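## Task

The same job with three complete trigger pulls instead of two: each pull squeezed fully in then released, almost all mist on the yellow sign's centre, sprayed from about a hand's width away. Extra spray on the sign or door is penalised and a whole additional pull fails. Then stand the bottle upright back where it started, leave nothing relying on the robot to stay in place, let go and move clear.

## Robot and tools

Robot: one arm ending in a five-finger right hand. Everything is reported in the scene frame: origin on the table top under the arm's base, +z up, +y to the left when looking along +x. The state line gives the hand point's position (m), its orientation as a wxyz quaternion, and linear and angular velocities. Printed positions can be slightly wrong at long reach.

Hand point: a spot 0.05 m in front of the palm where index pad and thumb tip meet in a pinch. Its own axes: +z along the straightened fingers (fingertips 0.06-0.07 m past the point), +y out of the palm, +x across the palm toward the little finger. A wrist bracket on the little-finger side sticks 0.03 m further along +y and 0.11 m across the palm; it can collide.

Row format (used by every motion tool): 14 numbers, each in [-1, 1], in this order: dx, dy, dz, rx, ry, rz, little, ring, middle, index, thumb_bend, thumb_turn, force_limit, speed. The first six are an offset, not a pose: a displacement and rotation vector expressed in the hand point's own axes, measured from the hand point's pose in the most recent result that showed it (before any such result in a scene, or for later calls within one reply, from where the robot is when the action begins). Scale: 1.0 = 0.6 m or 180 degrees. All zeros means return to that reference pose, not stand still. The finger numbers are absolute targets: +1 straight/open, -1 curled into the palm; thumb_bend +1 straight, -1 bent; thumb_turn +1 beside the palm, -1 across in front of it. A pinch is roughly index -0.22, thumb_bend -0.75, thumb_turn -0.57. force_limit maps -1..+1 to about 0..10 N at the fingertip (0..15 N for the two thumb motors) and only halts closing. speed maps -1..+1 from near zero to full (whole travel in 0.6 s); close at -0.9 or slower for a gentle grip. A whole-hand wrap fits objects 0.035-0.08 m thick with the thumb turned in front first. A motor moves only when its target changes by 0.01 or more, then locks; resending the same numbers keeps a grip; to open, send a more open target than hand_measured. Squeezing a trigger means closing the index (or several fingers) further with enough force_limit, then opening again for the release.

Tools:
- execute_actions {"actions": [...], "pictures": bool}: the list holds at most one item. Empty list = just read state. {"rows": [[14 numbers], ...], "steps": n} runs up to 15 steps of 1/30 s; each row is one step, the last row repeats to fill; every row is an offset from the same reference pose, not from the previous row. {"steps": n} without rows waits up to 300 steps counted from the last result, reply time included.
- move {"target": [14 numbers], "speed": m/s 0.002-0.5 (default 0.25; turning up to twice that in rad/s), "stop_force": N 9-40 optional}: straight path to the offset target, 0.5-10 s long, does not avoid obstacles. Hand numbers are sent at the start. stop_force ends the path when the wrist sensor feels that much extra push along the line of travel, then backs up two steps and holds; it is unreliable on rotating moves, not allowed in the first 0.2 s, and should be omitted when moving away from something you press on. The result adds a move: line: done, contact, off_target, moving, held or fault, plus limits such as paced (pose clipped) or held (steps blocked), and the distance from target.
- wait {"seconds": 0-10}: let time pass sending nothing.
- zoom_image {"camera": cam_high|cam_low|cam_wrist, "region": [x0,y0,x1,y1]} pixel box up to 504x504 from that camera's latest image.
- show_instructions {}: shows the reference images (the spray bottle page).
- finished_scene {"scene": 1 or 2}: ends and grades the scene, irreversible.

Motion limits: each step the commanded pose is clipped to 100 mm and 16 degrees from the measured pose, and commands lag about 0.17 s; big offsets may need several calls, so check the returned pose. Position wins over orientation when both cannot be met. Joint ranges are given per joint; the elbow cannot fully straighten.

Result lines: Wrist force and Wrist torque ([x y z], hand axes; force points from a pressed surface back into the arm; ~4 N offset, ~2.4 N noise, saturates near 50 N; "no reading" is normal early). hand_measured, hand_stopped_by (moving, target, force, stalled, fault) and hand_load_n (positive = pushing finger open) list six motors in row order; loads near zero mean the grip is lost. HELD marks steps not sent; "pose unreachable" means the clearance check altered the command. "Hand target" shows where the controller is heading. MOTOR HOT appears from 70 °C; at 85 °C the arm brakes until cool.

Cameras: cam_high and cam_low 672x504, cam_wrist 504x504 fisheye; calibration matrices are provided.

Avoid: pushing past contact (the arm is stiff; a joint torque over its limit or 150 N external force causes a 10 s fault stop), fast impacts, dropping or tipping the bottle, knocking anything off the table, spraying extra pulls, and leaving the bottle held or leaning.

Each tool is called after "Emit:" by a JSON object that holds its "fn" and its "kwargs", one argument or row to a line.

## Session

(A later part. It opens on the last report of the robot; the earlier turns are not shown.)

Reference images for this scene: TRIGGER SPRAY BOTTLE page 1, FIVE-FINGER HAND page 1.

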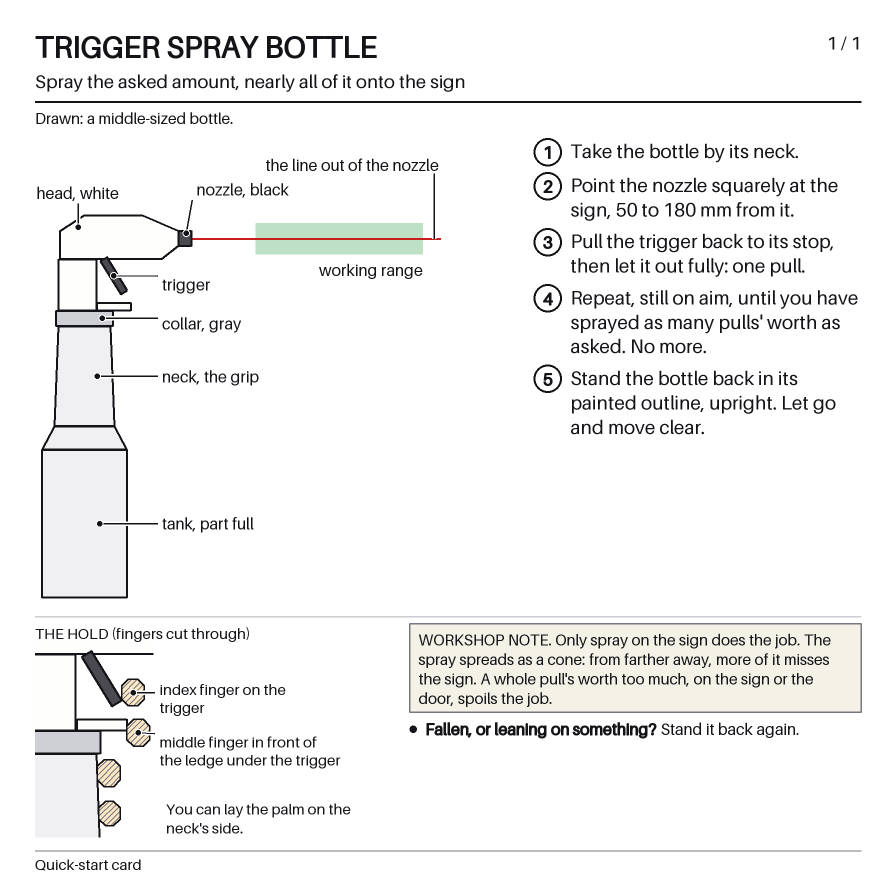

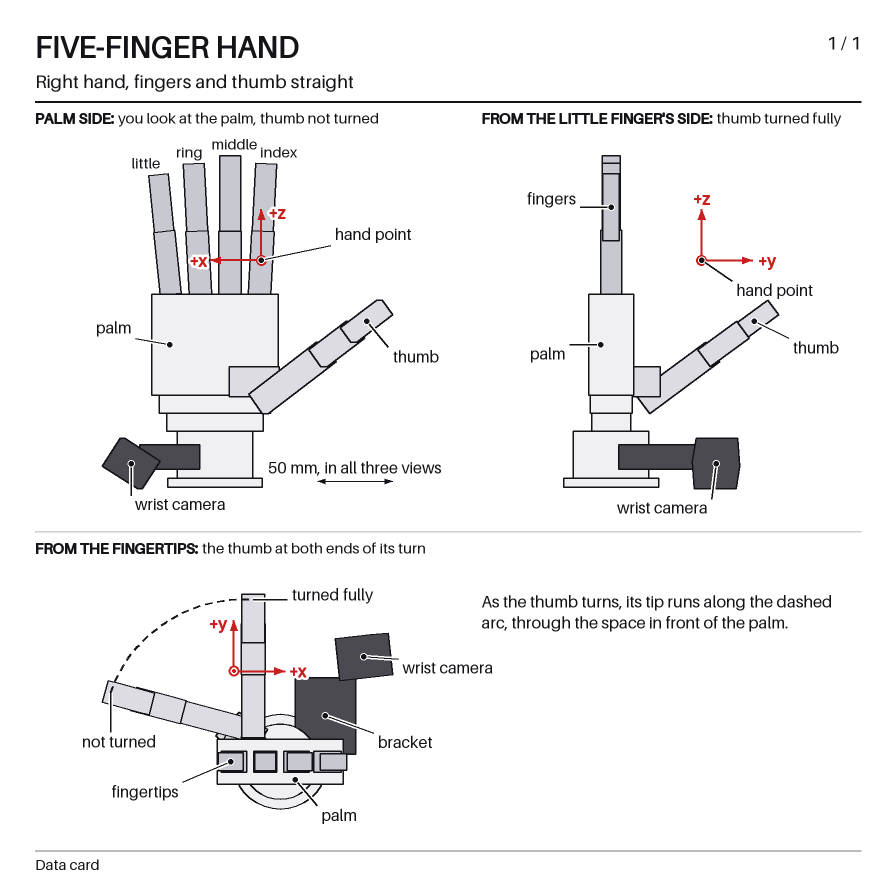

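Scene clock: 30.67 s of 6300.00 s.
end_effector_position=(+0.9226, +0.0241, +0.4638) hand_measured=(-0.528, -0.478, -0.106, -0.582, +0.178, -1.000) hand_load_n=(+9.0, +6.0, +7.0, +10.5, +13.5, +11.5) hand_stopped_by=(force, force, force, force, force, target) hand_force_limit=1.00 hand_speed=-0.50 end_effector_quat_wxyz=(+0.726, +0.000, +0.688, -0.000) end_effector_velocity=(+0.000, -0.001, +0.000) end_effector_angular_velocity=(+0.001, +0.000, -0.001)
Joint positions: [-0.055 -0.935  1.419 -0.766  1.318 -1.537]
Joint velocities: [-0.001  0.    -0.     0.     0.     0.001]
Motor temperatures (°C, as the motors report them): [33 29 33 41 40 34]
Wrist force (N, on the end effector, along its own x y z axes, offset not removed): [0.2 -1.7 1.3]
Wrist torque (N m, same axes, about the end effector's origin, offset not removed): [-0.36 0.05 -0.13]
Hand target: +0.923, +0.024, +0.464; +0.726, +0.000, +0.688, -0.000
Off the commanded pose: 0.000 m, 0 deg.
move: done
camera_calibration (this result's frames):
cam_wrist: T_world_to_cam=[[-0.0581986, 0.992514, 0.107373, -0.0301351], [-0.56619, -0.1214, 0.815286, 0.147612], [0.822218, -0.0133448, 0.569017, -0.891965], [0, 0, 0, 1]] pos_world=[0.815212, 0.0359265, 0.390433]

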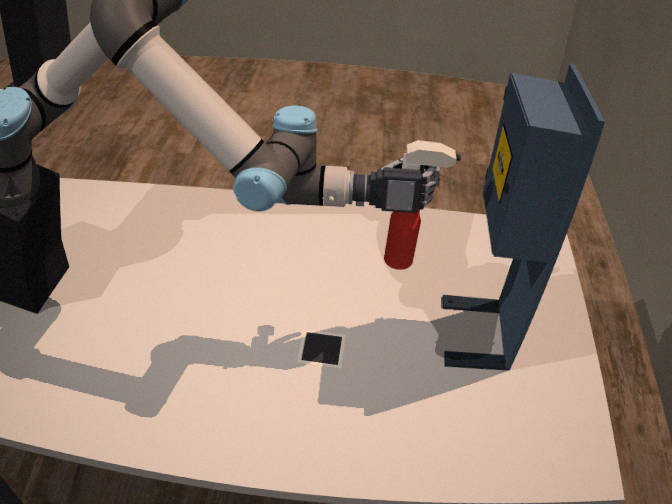

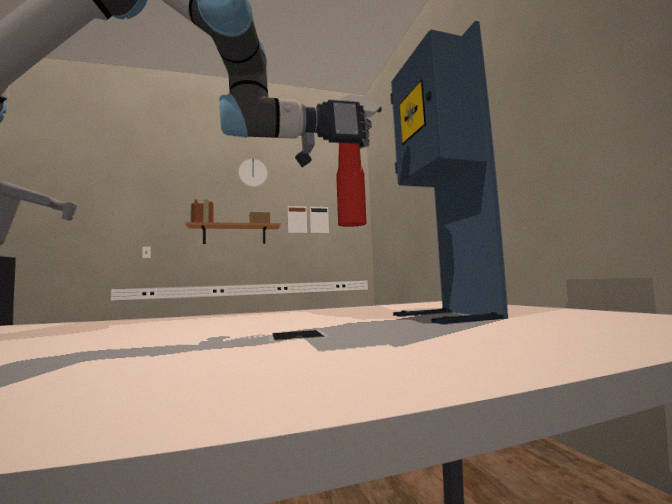

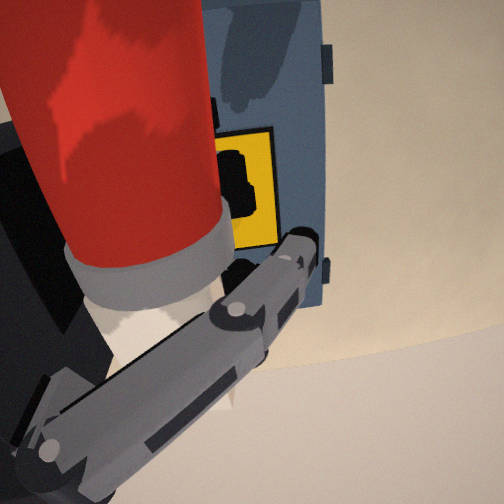

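Emit:
{"fn": "move", "kwargs": {
  "target": [0,0,0,0,0,0,-1,-1,-1,0.6,-1,-1,1,0.3]
}}

Emit:
{"fn": "move", "kwargs": {
  "target": [0,0,0,0,0,0,-1,-1,-1,-0.52,-1,-1,1,-0.5]
}}

Emit:
{"fn": "move", "kwargs": {
  "target": [0,0,0,0,0,0,-1,-1,-1,-1,-1,-1,1,0]
}}

Emit:
{"fn": "move", "kwargs": {
  "target": [0,0,0,0,0,0,-1,-1,-1,0.6,-1,-1,1,0.3]
}}

Emit:
{"fn": "move", "kwargs": {
  "target": [0,0,0,0,0,0,-1,-1,-1,-1,-1,-1,1,-0.5]
}}

Emit:
{"fn": "zoom_image", "kwargs": {
  "camera": "cam_wrist",
  "region": [170,200,340,340]
}}

Scene clock: 34.87 s of 6300.00 s.
end_effector_position=(+0.9226, +0.0241, +0.4638) hand_measured=(-0.528, -0.478, -0.106, +0.600, +0.178, -1.000) hand_load_n=(+8.0, +6.0, +8.0, +0.0, +13.0, +12.5) hand_stopped_by=(force, force, force, target, force, target) hand_force_limit=1.00 hand_speed=0.30 end_effector_quat_wxyz=(+0.726, +0.000, +0.688, -0.000) end_effector_velocity=(+0.001, +0.000, +0.001) end_effector_angular_velocity=(+0.001, -0.002, +0.001)
Joint positions: [-0.056 -0.935  1.419 -0.766  1.318 -1.537]
Joint velocities: [ 0.     0.    -0.002 -0.    -0.     0.001]
Motor temperatures (°C, as the motors report them): [33 29 33 41 40 34]
Wrist force (N, on the end effector, along its own x y z axes, offset not removed): [-0.2 0.3 -1.1]
Wrist torque (N m, same axes, about the end effector's origin, offset not removed): [0.20 0.31 -0.10]
Hand target: +0.923, +0.024, +0.464; +0.726, +0.000, +0.688, -0.000
Off the commanded pose: 0.000 m, 0 deg.
After step 90, 0.37 s passed at rest.
move: done
camera_calibration (this result's frames):
cam_wrist: T_world_to_cam=[[-0.0581987, 0.992515, 0.107366, -0.0301214], [-0.566193, -0.121394, 0.815284, 0.147611], [0.822215, -0.0133415, 0.56902, -0.891966], [0, 0, 0, 1]] pos_world=[0.815212, 0.0359149, 0.390436]

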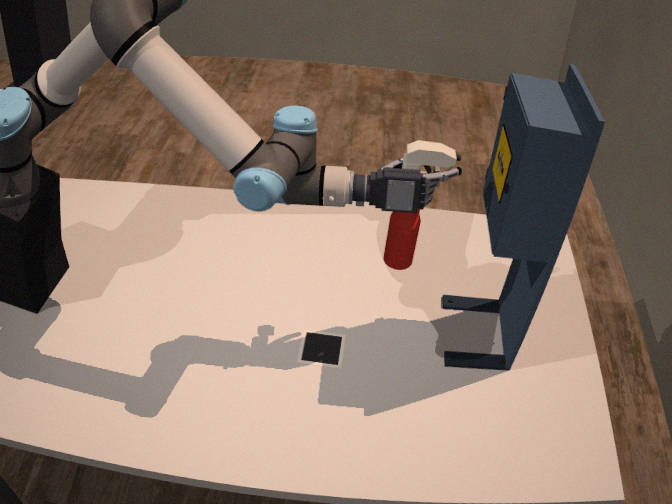

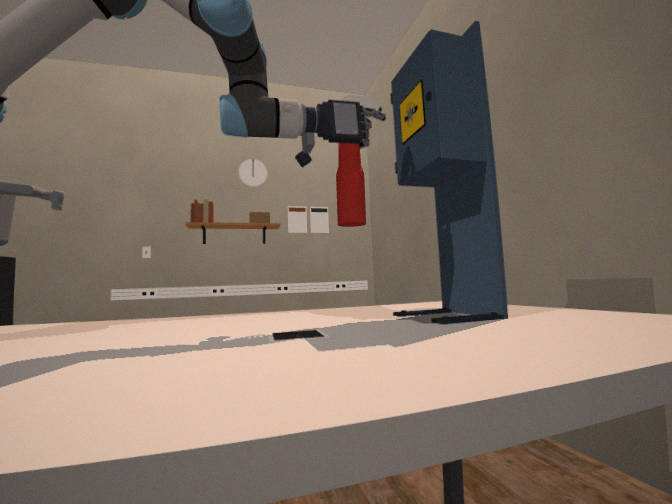

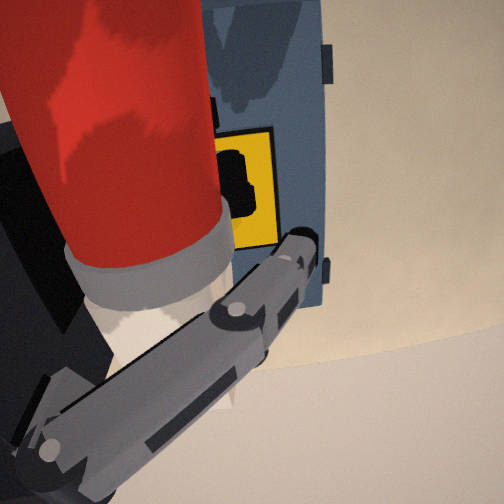

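Scene clock: 36.50 s of 6300.00 s.
end_effector_position=(+0.9226, +0.0241, +0.4638) hand_measured=(-0.528, -0.478, -0.106, -0.518, +0.178, -1.000) hand_load_n=(+8.5, +6.0, +8.0, +3.0, +13.0, +12.5) hand_stopped_by=(force, force, force, target, force, target) hand_force_limit=1.00 hand_speed=-0.50 end_effector_quat_wxyz=(+0.726, +0.000, +0.688, -0.000) end_effector_velocity=(-0.000, +0.001, -0.001) end_effector_angular_velocity=(-0.002, +0.001, +0.001)
Joint positions: [-0.056 -0.935  1.419 -0.766  1.318 -1.537]
Joint velocities: [ 0.001  0.     0.001 -0.     0.    -0.002]
Motor temperatures (°C, as the motors report them): [33 29 33 41 40 34]
Wrist force (N, on the end effector, along its own x y z axes, offset not removed): [0.9 1.1 0.1]
Wrist torque (N m, same axes, about the end effector's origin, offset not removed): [0.12 0.08 0.03]
Hand target: +0.923, +0.024, +0.464; +0.726, +0.000, +0.688, -0.000
Off the commanded pose: 0.000 m, 0 deg.
move: done
camera_calibration (this result's frames):
cam_wrist: T_world_to_cam=[[-0.0581985, 0.992515, 0.107366, -0.0301216], [-0.566193, -0.121394, 0.815284, 0.147611], [0.822215, -0.0133417, 0.56902, -0.891966], [0, 0, 0, 1]] pos_world=[0.815212, 0.0359149, 0.390436]

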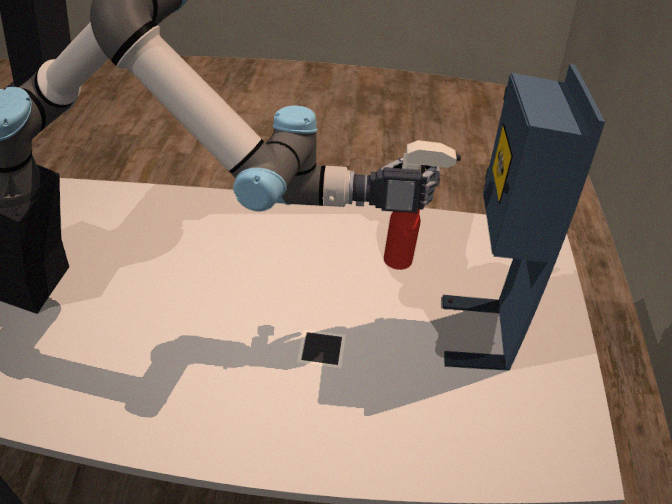

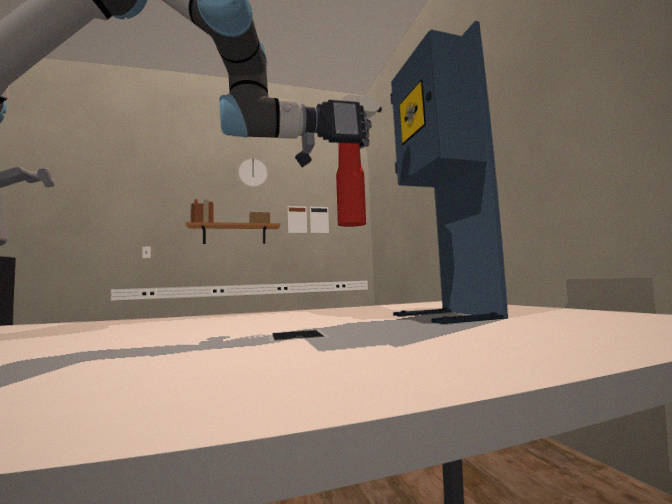

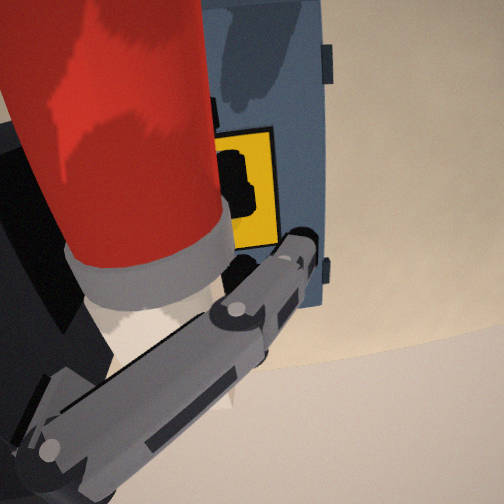

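Scene clock: 37.00 s of 6300.00 s.
end_effector_position=(+0.9226, +0.0241, +0.4638) hand_measured=(-0.528, -0.478, -0.106, -0.590, +0.178, -1.000) hand_load_n=(+9.5, +6.0, +6.5, +11.5, +13.5, +11.5) hand_stopped_by=(force, force, force, force, force, target) hand_force_limit=1.00 hand_speed=0.00 end_effector_quat_wxyz=(+0.726, +0.000, +0.688, -0.000) end_effector_velocity=(-0.000, -0.000, -0.000) end_effector_angular_velocity=(-0.000, +0.001, -0.001)
Joint positions: [-0.056 -0.935  1.419 -0.766  1.318 -1.537]
Joint velocities: [-0.001 -0.     0.001  0.     0.    -0.001]
Motor temperatures (°C, as the motors report them): [33 29 33 41 40 34]
Wrist force (N, on the end effector, along its own x y z axes, offset not removed): [0.7 -2.3 2.4]
Wrist torque (N m, same axes, about the end effector's origin, offset not removed): [-0.46 -0.01 -0.12]
Hand target: +0.923, +0.024, +0.464; +0.726, +0.000, +0.688, -0.000
Off the commanded pose: 0.000 m, 0 deg.
move: done
camera_calibration (this result's frames):
cam_wrist: T_world_to_cam=[[-0.0581983, 0.992515, 0.107366, -0.0301217], [-0.566193, -0.121394, 0.815284, 0.147611], [0.822215, -0.0133419, 0.56902, -0.891966], [0, 0, 0, 1]] pos_world=[0.815212, 0.0359149, 0.390436]

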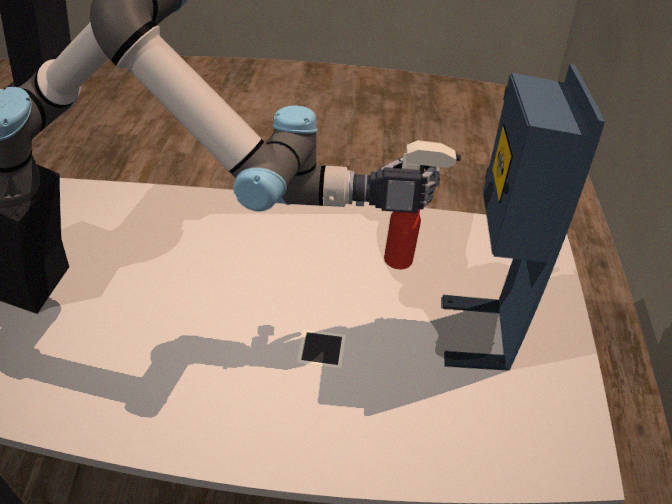

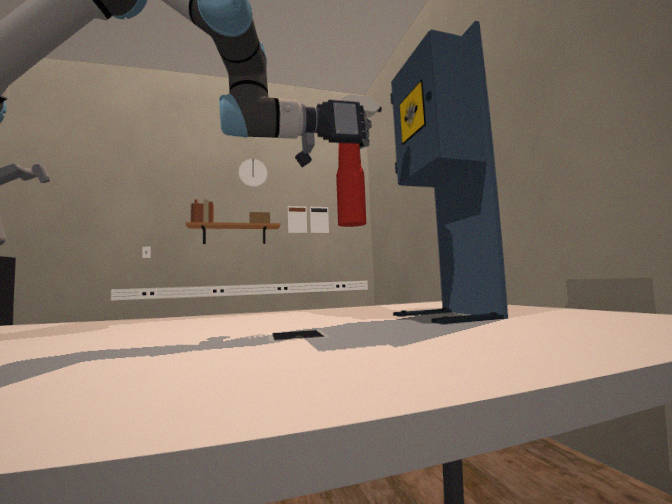

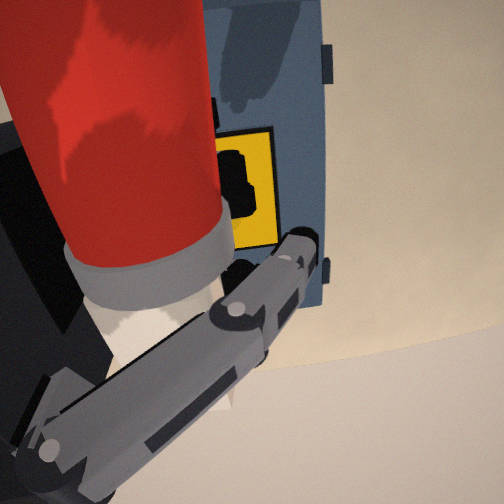

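Scene clock: 37.83 s of 6300.00 s.
end_effector_position=(+0.9226, +0.0241, +0.4638) hand_measured=(-0.528, -0.478, -0.106, +0.600, +0.178, -1.000) hand_load_n=(+8.0, +6.0, +7.5, +0.0, +13.0, +12.5) hand_stopped_by=(force, force, force, target, force, target) hand_force_limit=1.00 hand_speed=0.30 end_effector_quat_wxyz=(+0.726, +0.000, +0.688, -0.000) end_effector_velocity=(+0.001, +0.000, +0.001) end_effector_angular_velocity=(-0.001, -0.002, -0.000)
Joint positions: [-0.056 -0.935  1.419 -0.766  1.318 -1.537]
Joint velocities: [ 0.    -0.    -0.002 -0.     0.001 -0.001]
Motor temperatures (°C, as the motors report them): [33 29 33 41 40 34]
Wrist force (N, on the end effector, along its own x y z axes, offset not removed): [0.5 -0.8 0.1]
Wrist torque (N m, same axes, about the end effector's origin, offset not removed): [-0.16 0.03 0.01]
Hand target: +0.923, +0.024, +0.464; +0.726, +0.000, +0.688, -0.000
Off the commanded pose: 0.000 m, 0 deg.
move: done
camera_calibration (this result's frames):
cam_wrist: T_world_to_cam=[[-0.0581985, 0.992515, 0.107366, -0.0301216], [-0.566193, -0.121394, 0.815284, 0.147611], [0.822215, -0.0133418, 0.56902, -0.891966], [0, 0, 0, 1]] pos_world=[0.815212, 0.0359149, 0.390436]

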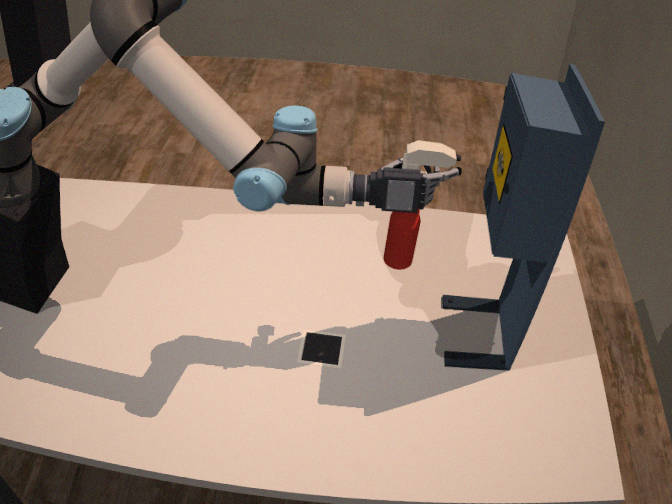

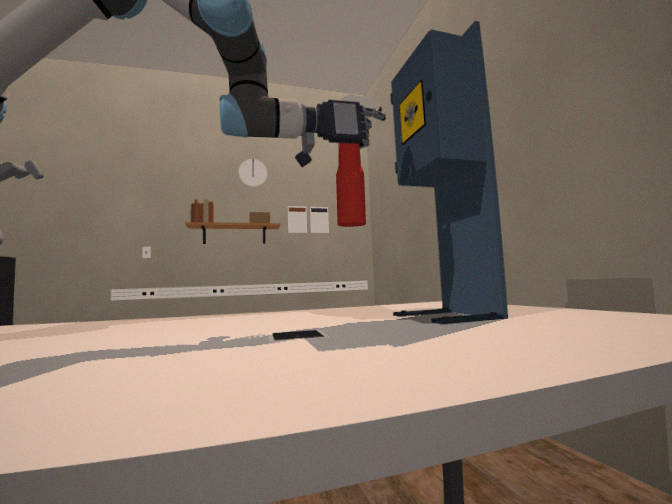

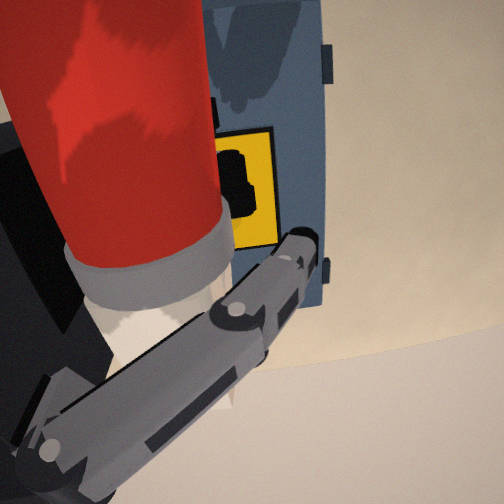

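Scene clock: 39.53 s of 6300.00 s.
end_effector_position=(+0.9226, +0.0241, +0.4638) hand_measured=(-0.528, -0.478, -0.106, -0.586, +0.178, -1.000) hand_load_n=(+9.5, +6.0, +6.5, +10.5, +13.5, +12.0) hand_stopped_by=(force, force, force, force, force, target) hand_force_limit=1.00 hand_speed=-0.50 end_effector_quat_wxyz=(+0.726, +0.000, +0.688, -0.000) end_effector_velocity=(+0.000, -0.000, +0.000) end_effector_angular_velocity=(+0.000, -0.000, +0.000)
Joint positions: [-0.056 -0.935  1.419 -0.766  1.318 -1.537]
Joint velocities: [-0.     0.    -0.001 -0.    -0.     0.   ]
Motor temperatures (°C, as the motors report them): [33 29 33 41 40 34]
Wrist force (N, on the end effector, along its own x y z axes, offset not removed): [1.0 -0.3 0.3]
Wrist torque (N m, same axes, about the end effector's origin, offset not removed): [-0.01 -0.05 -0.04]
Hand target: +0.923, +0.024, +0.464; +0.726, +0.000, +0.688, -0.000
Off the commanded pose: 0.000 m, 0 deg.
move: done
camera_calibration (this result's frames):
cam_wrist: T_world_to_cam=[[-0.0581985, 0.992515, 0.107366, -0.0301215], [-0.566193, -0.121394, 0.815284, 0.147611], [0.822215, -0.0133418, 0.56902, -0.891966], [0, 0, 0, 1]] pos_world=[0.815212, 0.0359148, 0.390436]

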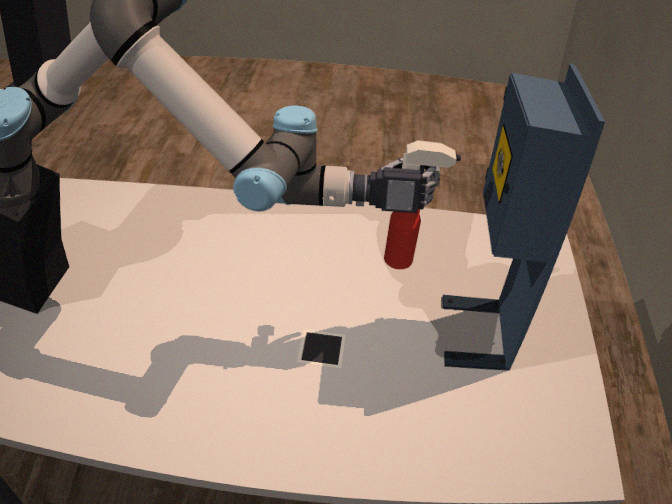

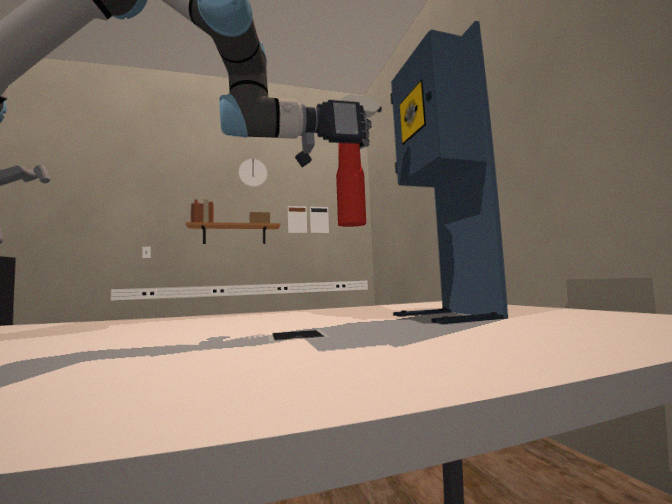

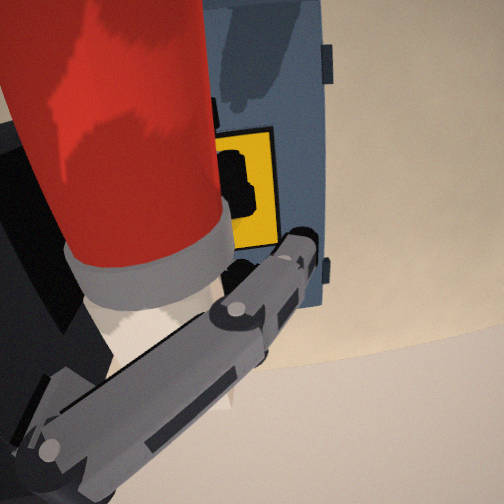

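Region (170, 200, 340, 340) of cam_wrist's 504x504 image, scaled by 2.965, with more detail than that image has; it fills the top 415 rows of this view, and the rest is white.

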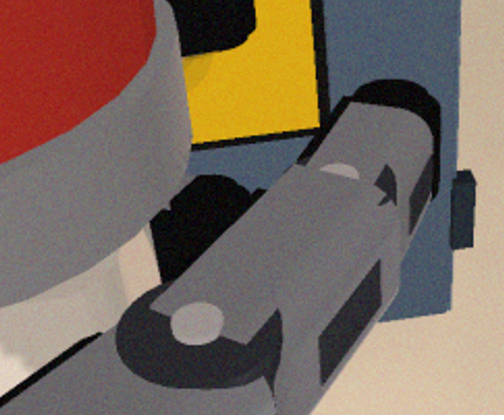

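Emit:
{"fn": "move", "kwargs": {
  "target": [0.327,-0.145,-0.257,0,0,0,-1,-1,-1,1,-1,-1,1,0.3],
  "speed": 0.15
}}

Emit:
{"fn": "move", "kwargs": {
  "target": [0.017,0,-0.001,0,0,0,-1,-1,-1,1,-1,-1,1,0.3],
  "speed": 0.012,
  "stop_force": 10
}}

Emit:
{"fn": "zoom_image", "kwargs": {
  "camera": "cam_high",
  "region": [220,220,420,380]
}}

Scene clock: 45.27 s of 6300.00 s.
end_effector_position=(+0.7789, -0.0629, +0.2601) hand_measured=(-0.528, -0.478, -0.106, +1.000, +0.178, -1.000) hand_load_n=(+8.0, +6.0, +7.0, +0.0, +13.0, +12.5) hand_stopped_by=(force, force, force, target, force, target) hand_force_limit=1.00 hand_speed=0.30 end_effector_quat_wxyz=(+0.726, +0.000, +0.688, -0.000) end_effector_velocity=(-0.001, -0.001, -0.002) end_effector_angular_velocity=(+0.000, -0.000, -0.001)
Joint positions: [-0.266 -0.706  1.773 -1.372  1.116 -1.473]
Joint velocities: [-0.002  0.003  0.001 -0.005 -0.001  0.001]
Motor temperatures (°C, as the motors report them): [33 29 33 41 40 34]
Wrist force (N, on the end effector, along its own x y z axes, offset not removed): [0.7 1.0 -0.2]
Wrist torque (N m, same axes, about the end effector's origin, offset not removed): [0.17 -0.01 0.06]
Hand target: +0.779, -0.063, +0.260; +0.726, +0.000, +0.688, -0.000
Off the commanded pose: 0.000 m, 0 deg.
After step 90, 0.47 s passed at rest.
move: done
camera_calibration (this result's frames):
cam_wrist: T_world_to_cam=[[-0.058211, 0.992531, 0.107209, 0.069754], [-0.566117, -0.121274, 0.815355, 0.221689], [0.822267, -0.0132302, 0.568948, -0.659055], [0, 0, 0, 1]] pos_world=[0.671481, -0.0510675, 0.186735]

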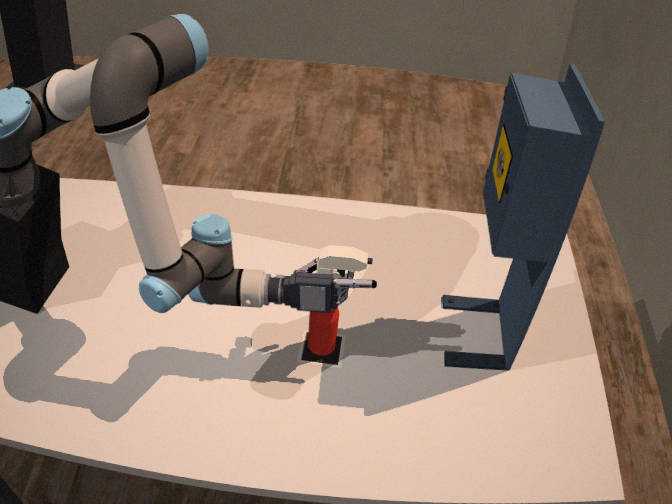

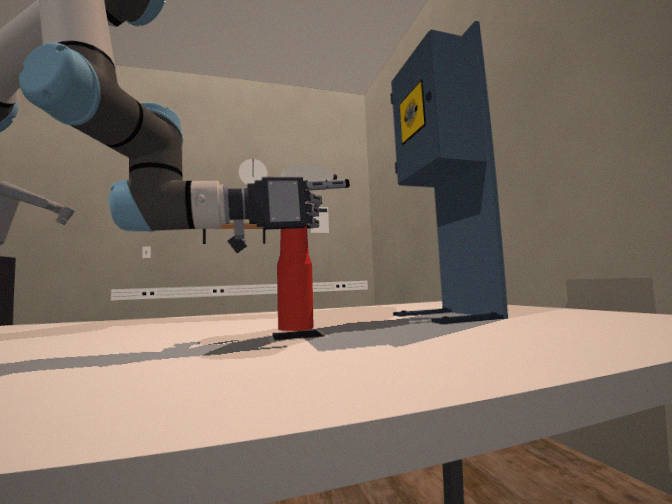

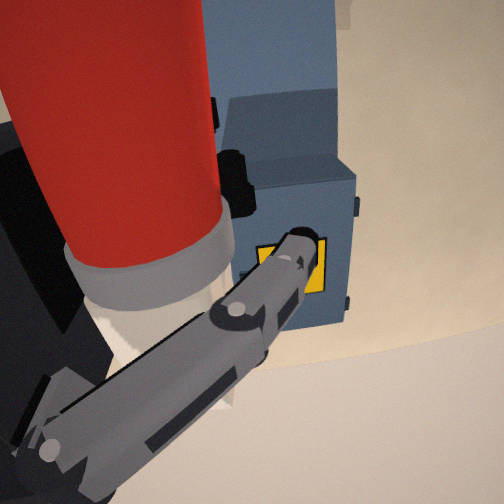

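Scene clock: 46.33 s of 6300.00 s.
end_effector_position=(+0.7788, -0.0629, +0.2501) hand_measured=(-0.528, -0.478, -0.106, +1.000, +0.178, -1.000) hand_load_n=(+8.0, +6.0, +7.0, +0.0, +13.0, +12.5) hand_stopped_by=(force, force, force, target, force, target) hand_force_limit=1.00 hand_speed=0.30 end_effector_quat_wxyz=(+0.726, +0.000, +0.688, -0.000) end_effector_velocity=(+0.000, -0.000, -0.002) end_effector_angular_velocity=(-0.002, -0.001, -0.001)
Joint positions: [-0.265 -0.682  1.762 -1.383  1.117 -1.473]
Joint velocities: [-0.     0.005 -0.003 -0.002  0.    -0.001]
Motor temperatures (°C, as the motors report them): [33 29 33 41 40 34]
Wrist force (N, on the end effector, along its own x y z axes, offset not removed): [2.1 -0.5 0.9]
Wrist torque (N m, same axes, about the end effector's origin, offset not removed): [-0.05 -0.11 0.07]
Hand target: +0.779, -0.063, +0.250; +0.726, +0.000, +0.688, -0.000
Off the commanded pose: 0.000 m, 0 deg.
move: done
camera_calibration (this result's frames):
cam_wrist: T_world_to_cam=[[-0.0582089, 0.992531, 0.10721, 0.0708283], [-0.566109, -0.121273, 0.815361, 0.229808], [0.822273, -0.0132311, 0.56894, -0.6533], [0, 0, 0, 1]] pos_world=[0.67141, -0.0510738, 0.176719]

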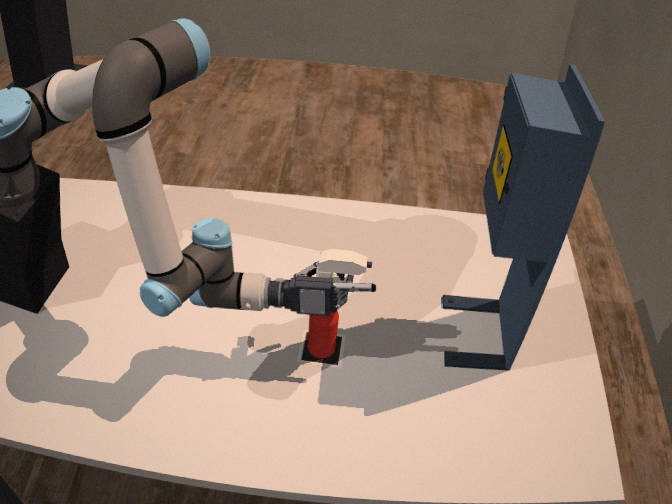

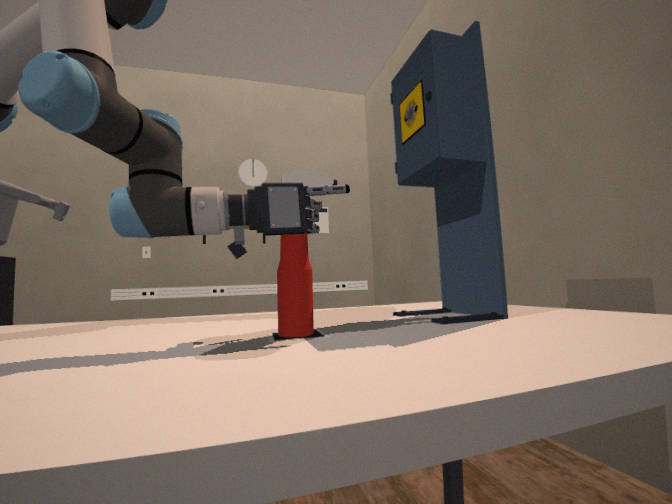

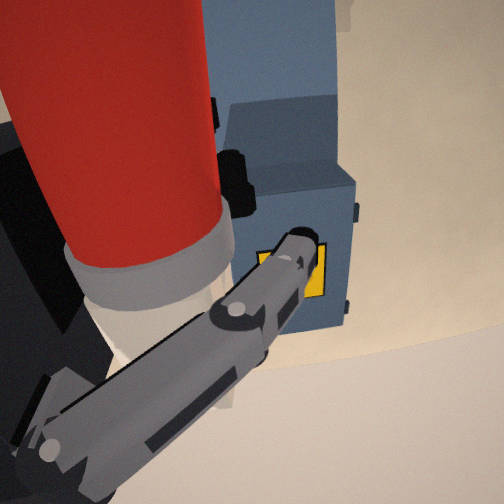

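Region (220, 220, 420, 380) of cam_high's 672x504 image, scaled by 2.520, with more detail than that image has; it fills the top 403 rows of this view, and the rest is white.

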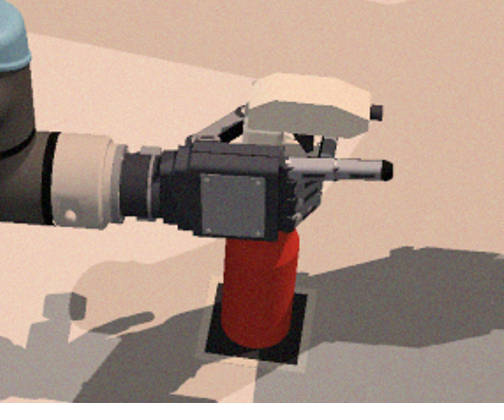

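Emit:
{"fn": "move", "kwargs": {
  "target": [0.003,0,0.002,0,0,0,-1,-1,-1,1,-1,-1,1,0.3],
  "speed": 0.004,
  "stop_force": 9
}}

Emit:
{"fn": "move", "kwargs": {
  "target": [0,0,0,0,0,0,1,1,1,1,1,-1,1,-0.5]
}}

Emit:
{"fn": "move", "kwargs": {
  "target": [-0.016,-0.1,-0.3,0,0,0,1,1,1,1,1,-1,1,-0.4],
  "speed": 0.15
}}

Scene clock: 49.03 s of 6300.00 s.
end_effector_position=(+0.7801, -0.0629, +0.2485) hand_measured=(-0.528, -0.478, -0.106, +1.000, +0.178, -1.000) hand_load_n=(+7.0, +6.0, +7.5, +0.0, +12.5, +14.5) hand_stopped_by=(force, force, force, target, force, target) hand_force_limit=1.00 hand_speed=0.30 end_effector_quat_wxyz=(+0.726, +0.000, +0.688, -0.000) end_effector_velocity=(-0.001, +0.001, -0.002) end_effector_angular_velocity=(+0.001, +0.003, -0.000)
Joint positions: [-0.264 -0.678  1.756 -1.382  1.119 -1.473]
Joint velocities: [ 0.001  0.002  0.001  0.001  0.001 -0.001]
Motor temperatures (°C, as the motors report them): [33 29 33 41 40 34]
Wrist force (N, on the end effector, along its own x y z axes, offset not removed): [-10.2 2.5 0.6]
Wrist torque (N m, same axes, about the end effector's origin, offset not removed): [0.05 0.37 -0.07]
Hand target: +0.780, -0.063, +0.248; +0.726, +0.000, +0.688, -0.000
Off the commanded pose: 0.000 m, 0 deg.
move: done
camera_calibration (this result's frames):
cam_wrist: T_world_to_cam=[[-0.0582595, 0.992536, 0.10714, 0.0711363], [-0.566251, -0.121243, 0.815267, 0.231973], [0.822171, -0.0131714, 0.569088, -0.65341], [0, 0, 0, 1]] pos_world=[0.672714, -0.0510866, 0.175106]

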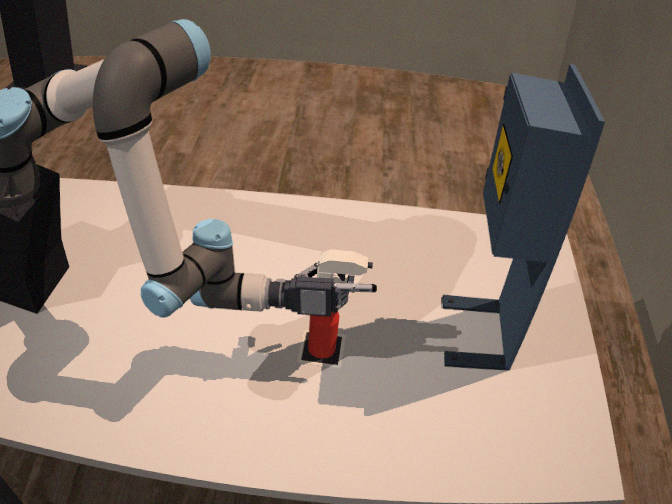

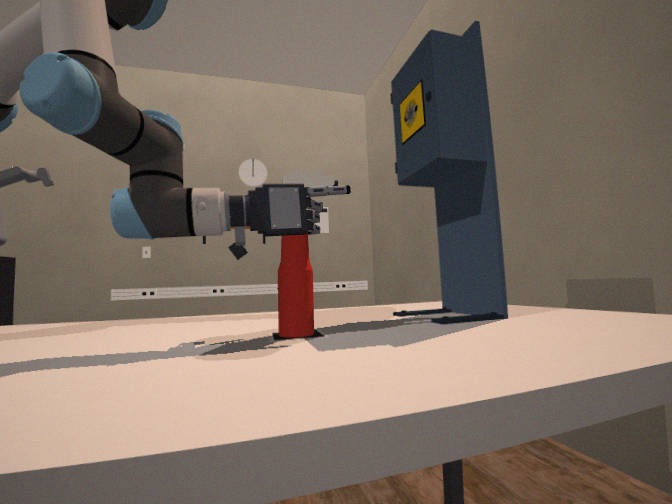

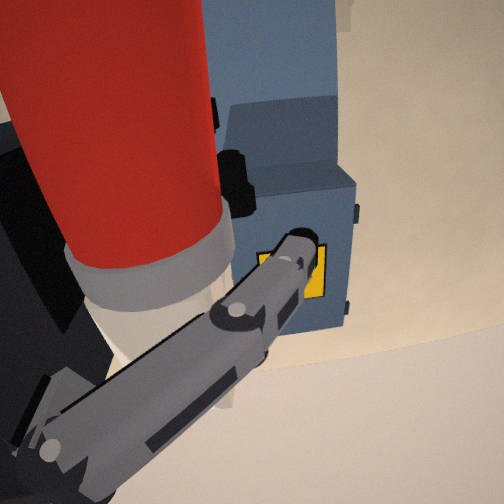

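Scene clock: 51.13 s of 6300.00 s.
end_effector_position=(+0.7801, -0.0629, +0.2485) hand_measured=(+1.000, +1.000, +1.000, +1.000, +1.000, -1.000) hand_load_n=(+0.0, +0.0, +0.0, +0.0, +0.0, +0.0) hand_stopped_by=(target, target, target, target, target, target) hand_force_limit=1.00 hand_speed=-0.50 end_effector_quat_wxyz=(+0.726, +0.000, +0.688, -0.000) end_effector_velocity=(+0.000, +0.000, +0.000) end_effector_angular_velocity=(+0.001, -0.000, +0.001)
Joint positions: [-0.264 -0.678  1.756 -1.382  1.119 -1.473]
Joint velocities: [ 0.    -0.    -0.     0.    -0.     0.001]
Motor temperatures (°C, as the motors report them): [33 29 33 41 40 34]
Wrist force (N, on the end effector, along its own x y z axes, offset not removed): [0.6 -1.8 -0.5]
Wrist torque (N m, same axes, about the end effector's origin, offset not removed): [-0.15 -0.03 0.00]
Hand target: +0.780, -0.063, +0.249; +0.726, +0.000, +0.688, -0.000
Off the commanded pose: 0.000 m, 0 deg.
move: done
camera_calibration (this result's frames):
cam_wrist: T_world_to_cam=[[-0.058261, 0.992535, 0.107144, 0.0711305], [-0.566252, -0.121246, 0.815265, 0.231976], [0.82217, -0.0131721, 0.569089, -0.653411], [0, 0, 0, 1]] pos_world=[0.672716, -0.0510802, 0.175106]

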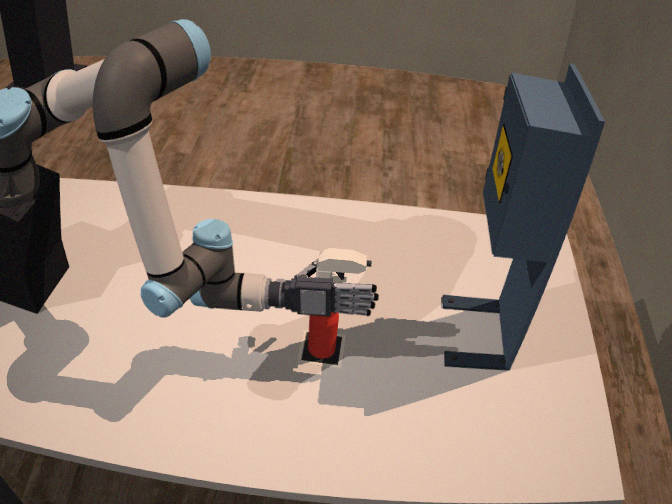

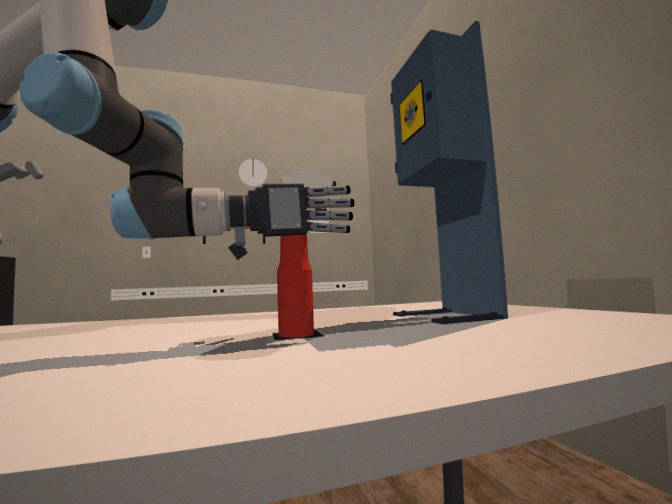

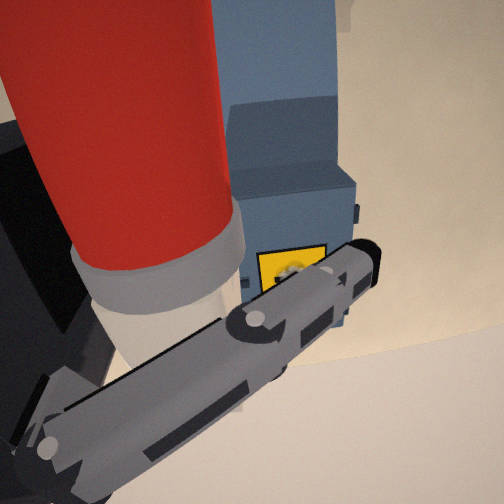

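Scene clock: 52.93 s of 6300.00 s.
end_effector_position=(+0.6000, -0.1227, +0.2487) hand_measured=(+1.000, +1.000, +1.000, +1.000, +1.000, -1.000) hand_load_n=(+0.0, +0.0, +0.0, +0.0, +0.0, +0.0) hand_stopped_by=(target, target, target, target, target, target) hand_force_limit=1.00 hand_speed=-0.40 end_effector_quat_wxyz=(+0.726, +0.000, +0.688, -0.000) end_effector_velocity=(-0.001, -0.001, +0.000) end_effector_angular_velocity=(-0.001, -0.003, +0.001)
Joint positions: [-0.59  -0.696  2.188 -1.871  0.811 -1.341]
Joint velocities: [-0.004  0.001  0.001 -0.008 -0.004  0.004]
Motor temperatures (°C, as the motors report them): [33 29 33 41 40 34]
Wrist force (N, on the end effector, along its own x y z axes, offset not removed): [-0.5 -0.1 -0.5]
Wrist torque (N m, same axes, about the end effector's origin, offset not removed): [-0.04 0.15 -0.01]
Hand target: +0.600, -0.123, +0.249; +0.726, +0.000, +0.688, -0.000
Off the commanded pose: 0.000 m, 0 deg.
move: done
camera_calibration (this result's frames):
cam_wrist: T_world_to_cam=[[-0.0582333, 0.992559, 0.106941, 0.120016], [-0.566055, -0.121067, 0.815429, 0.122427], [0.822308, -0.0130495, 0.568893, -0.506279], [0, 0, 0, 1]] pos_world=[0.492607, -0.110908, 0.175353]

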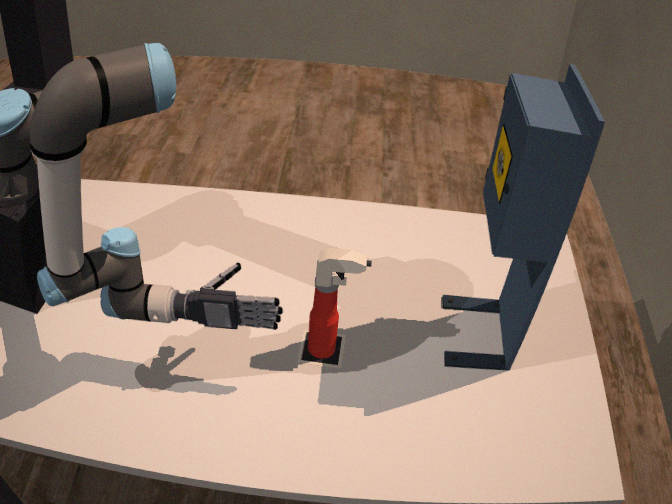

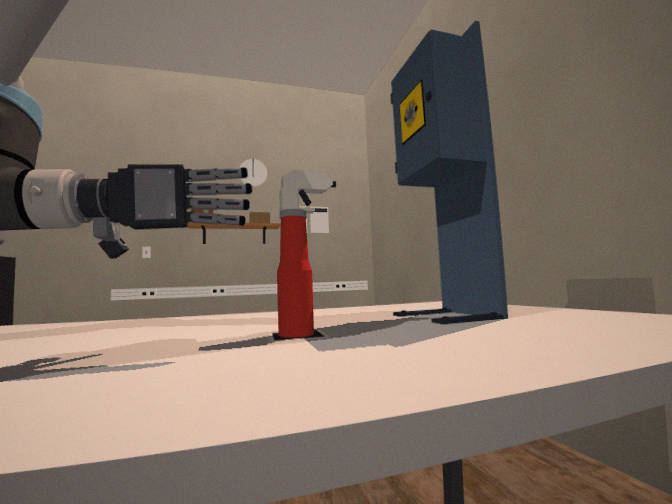

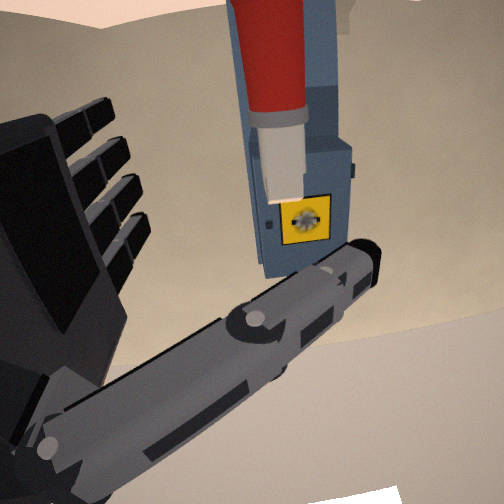

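Emit:
{"fn": "finished_scene", "kwargs": {
  "scene": 2
}}

The scene is finished: the task was done.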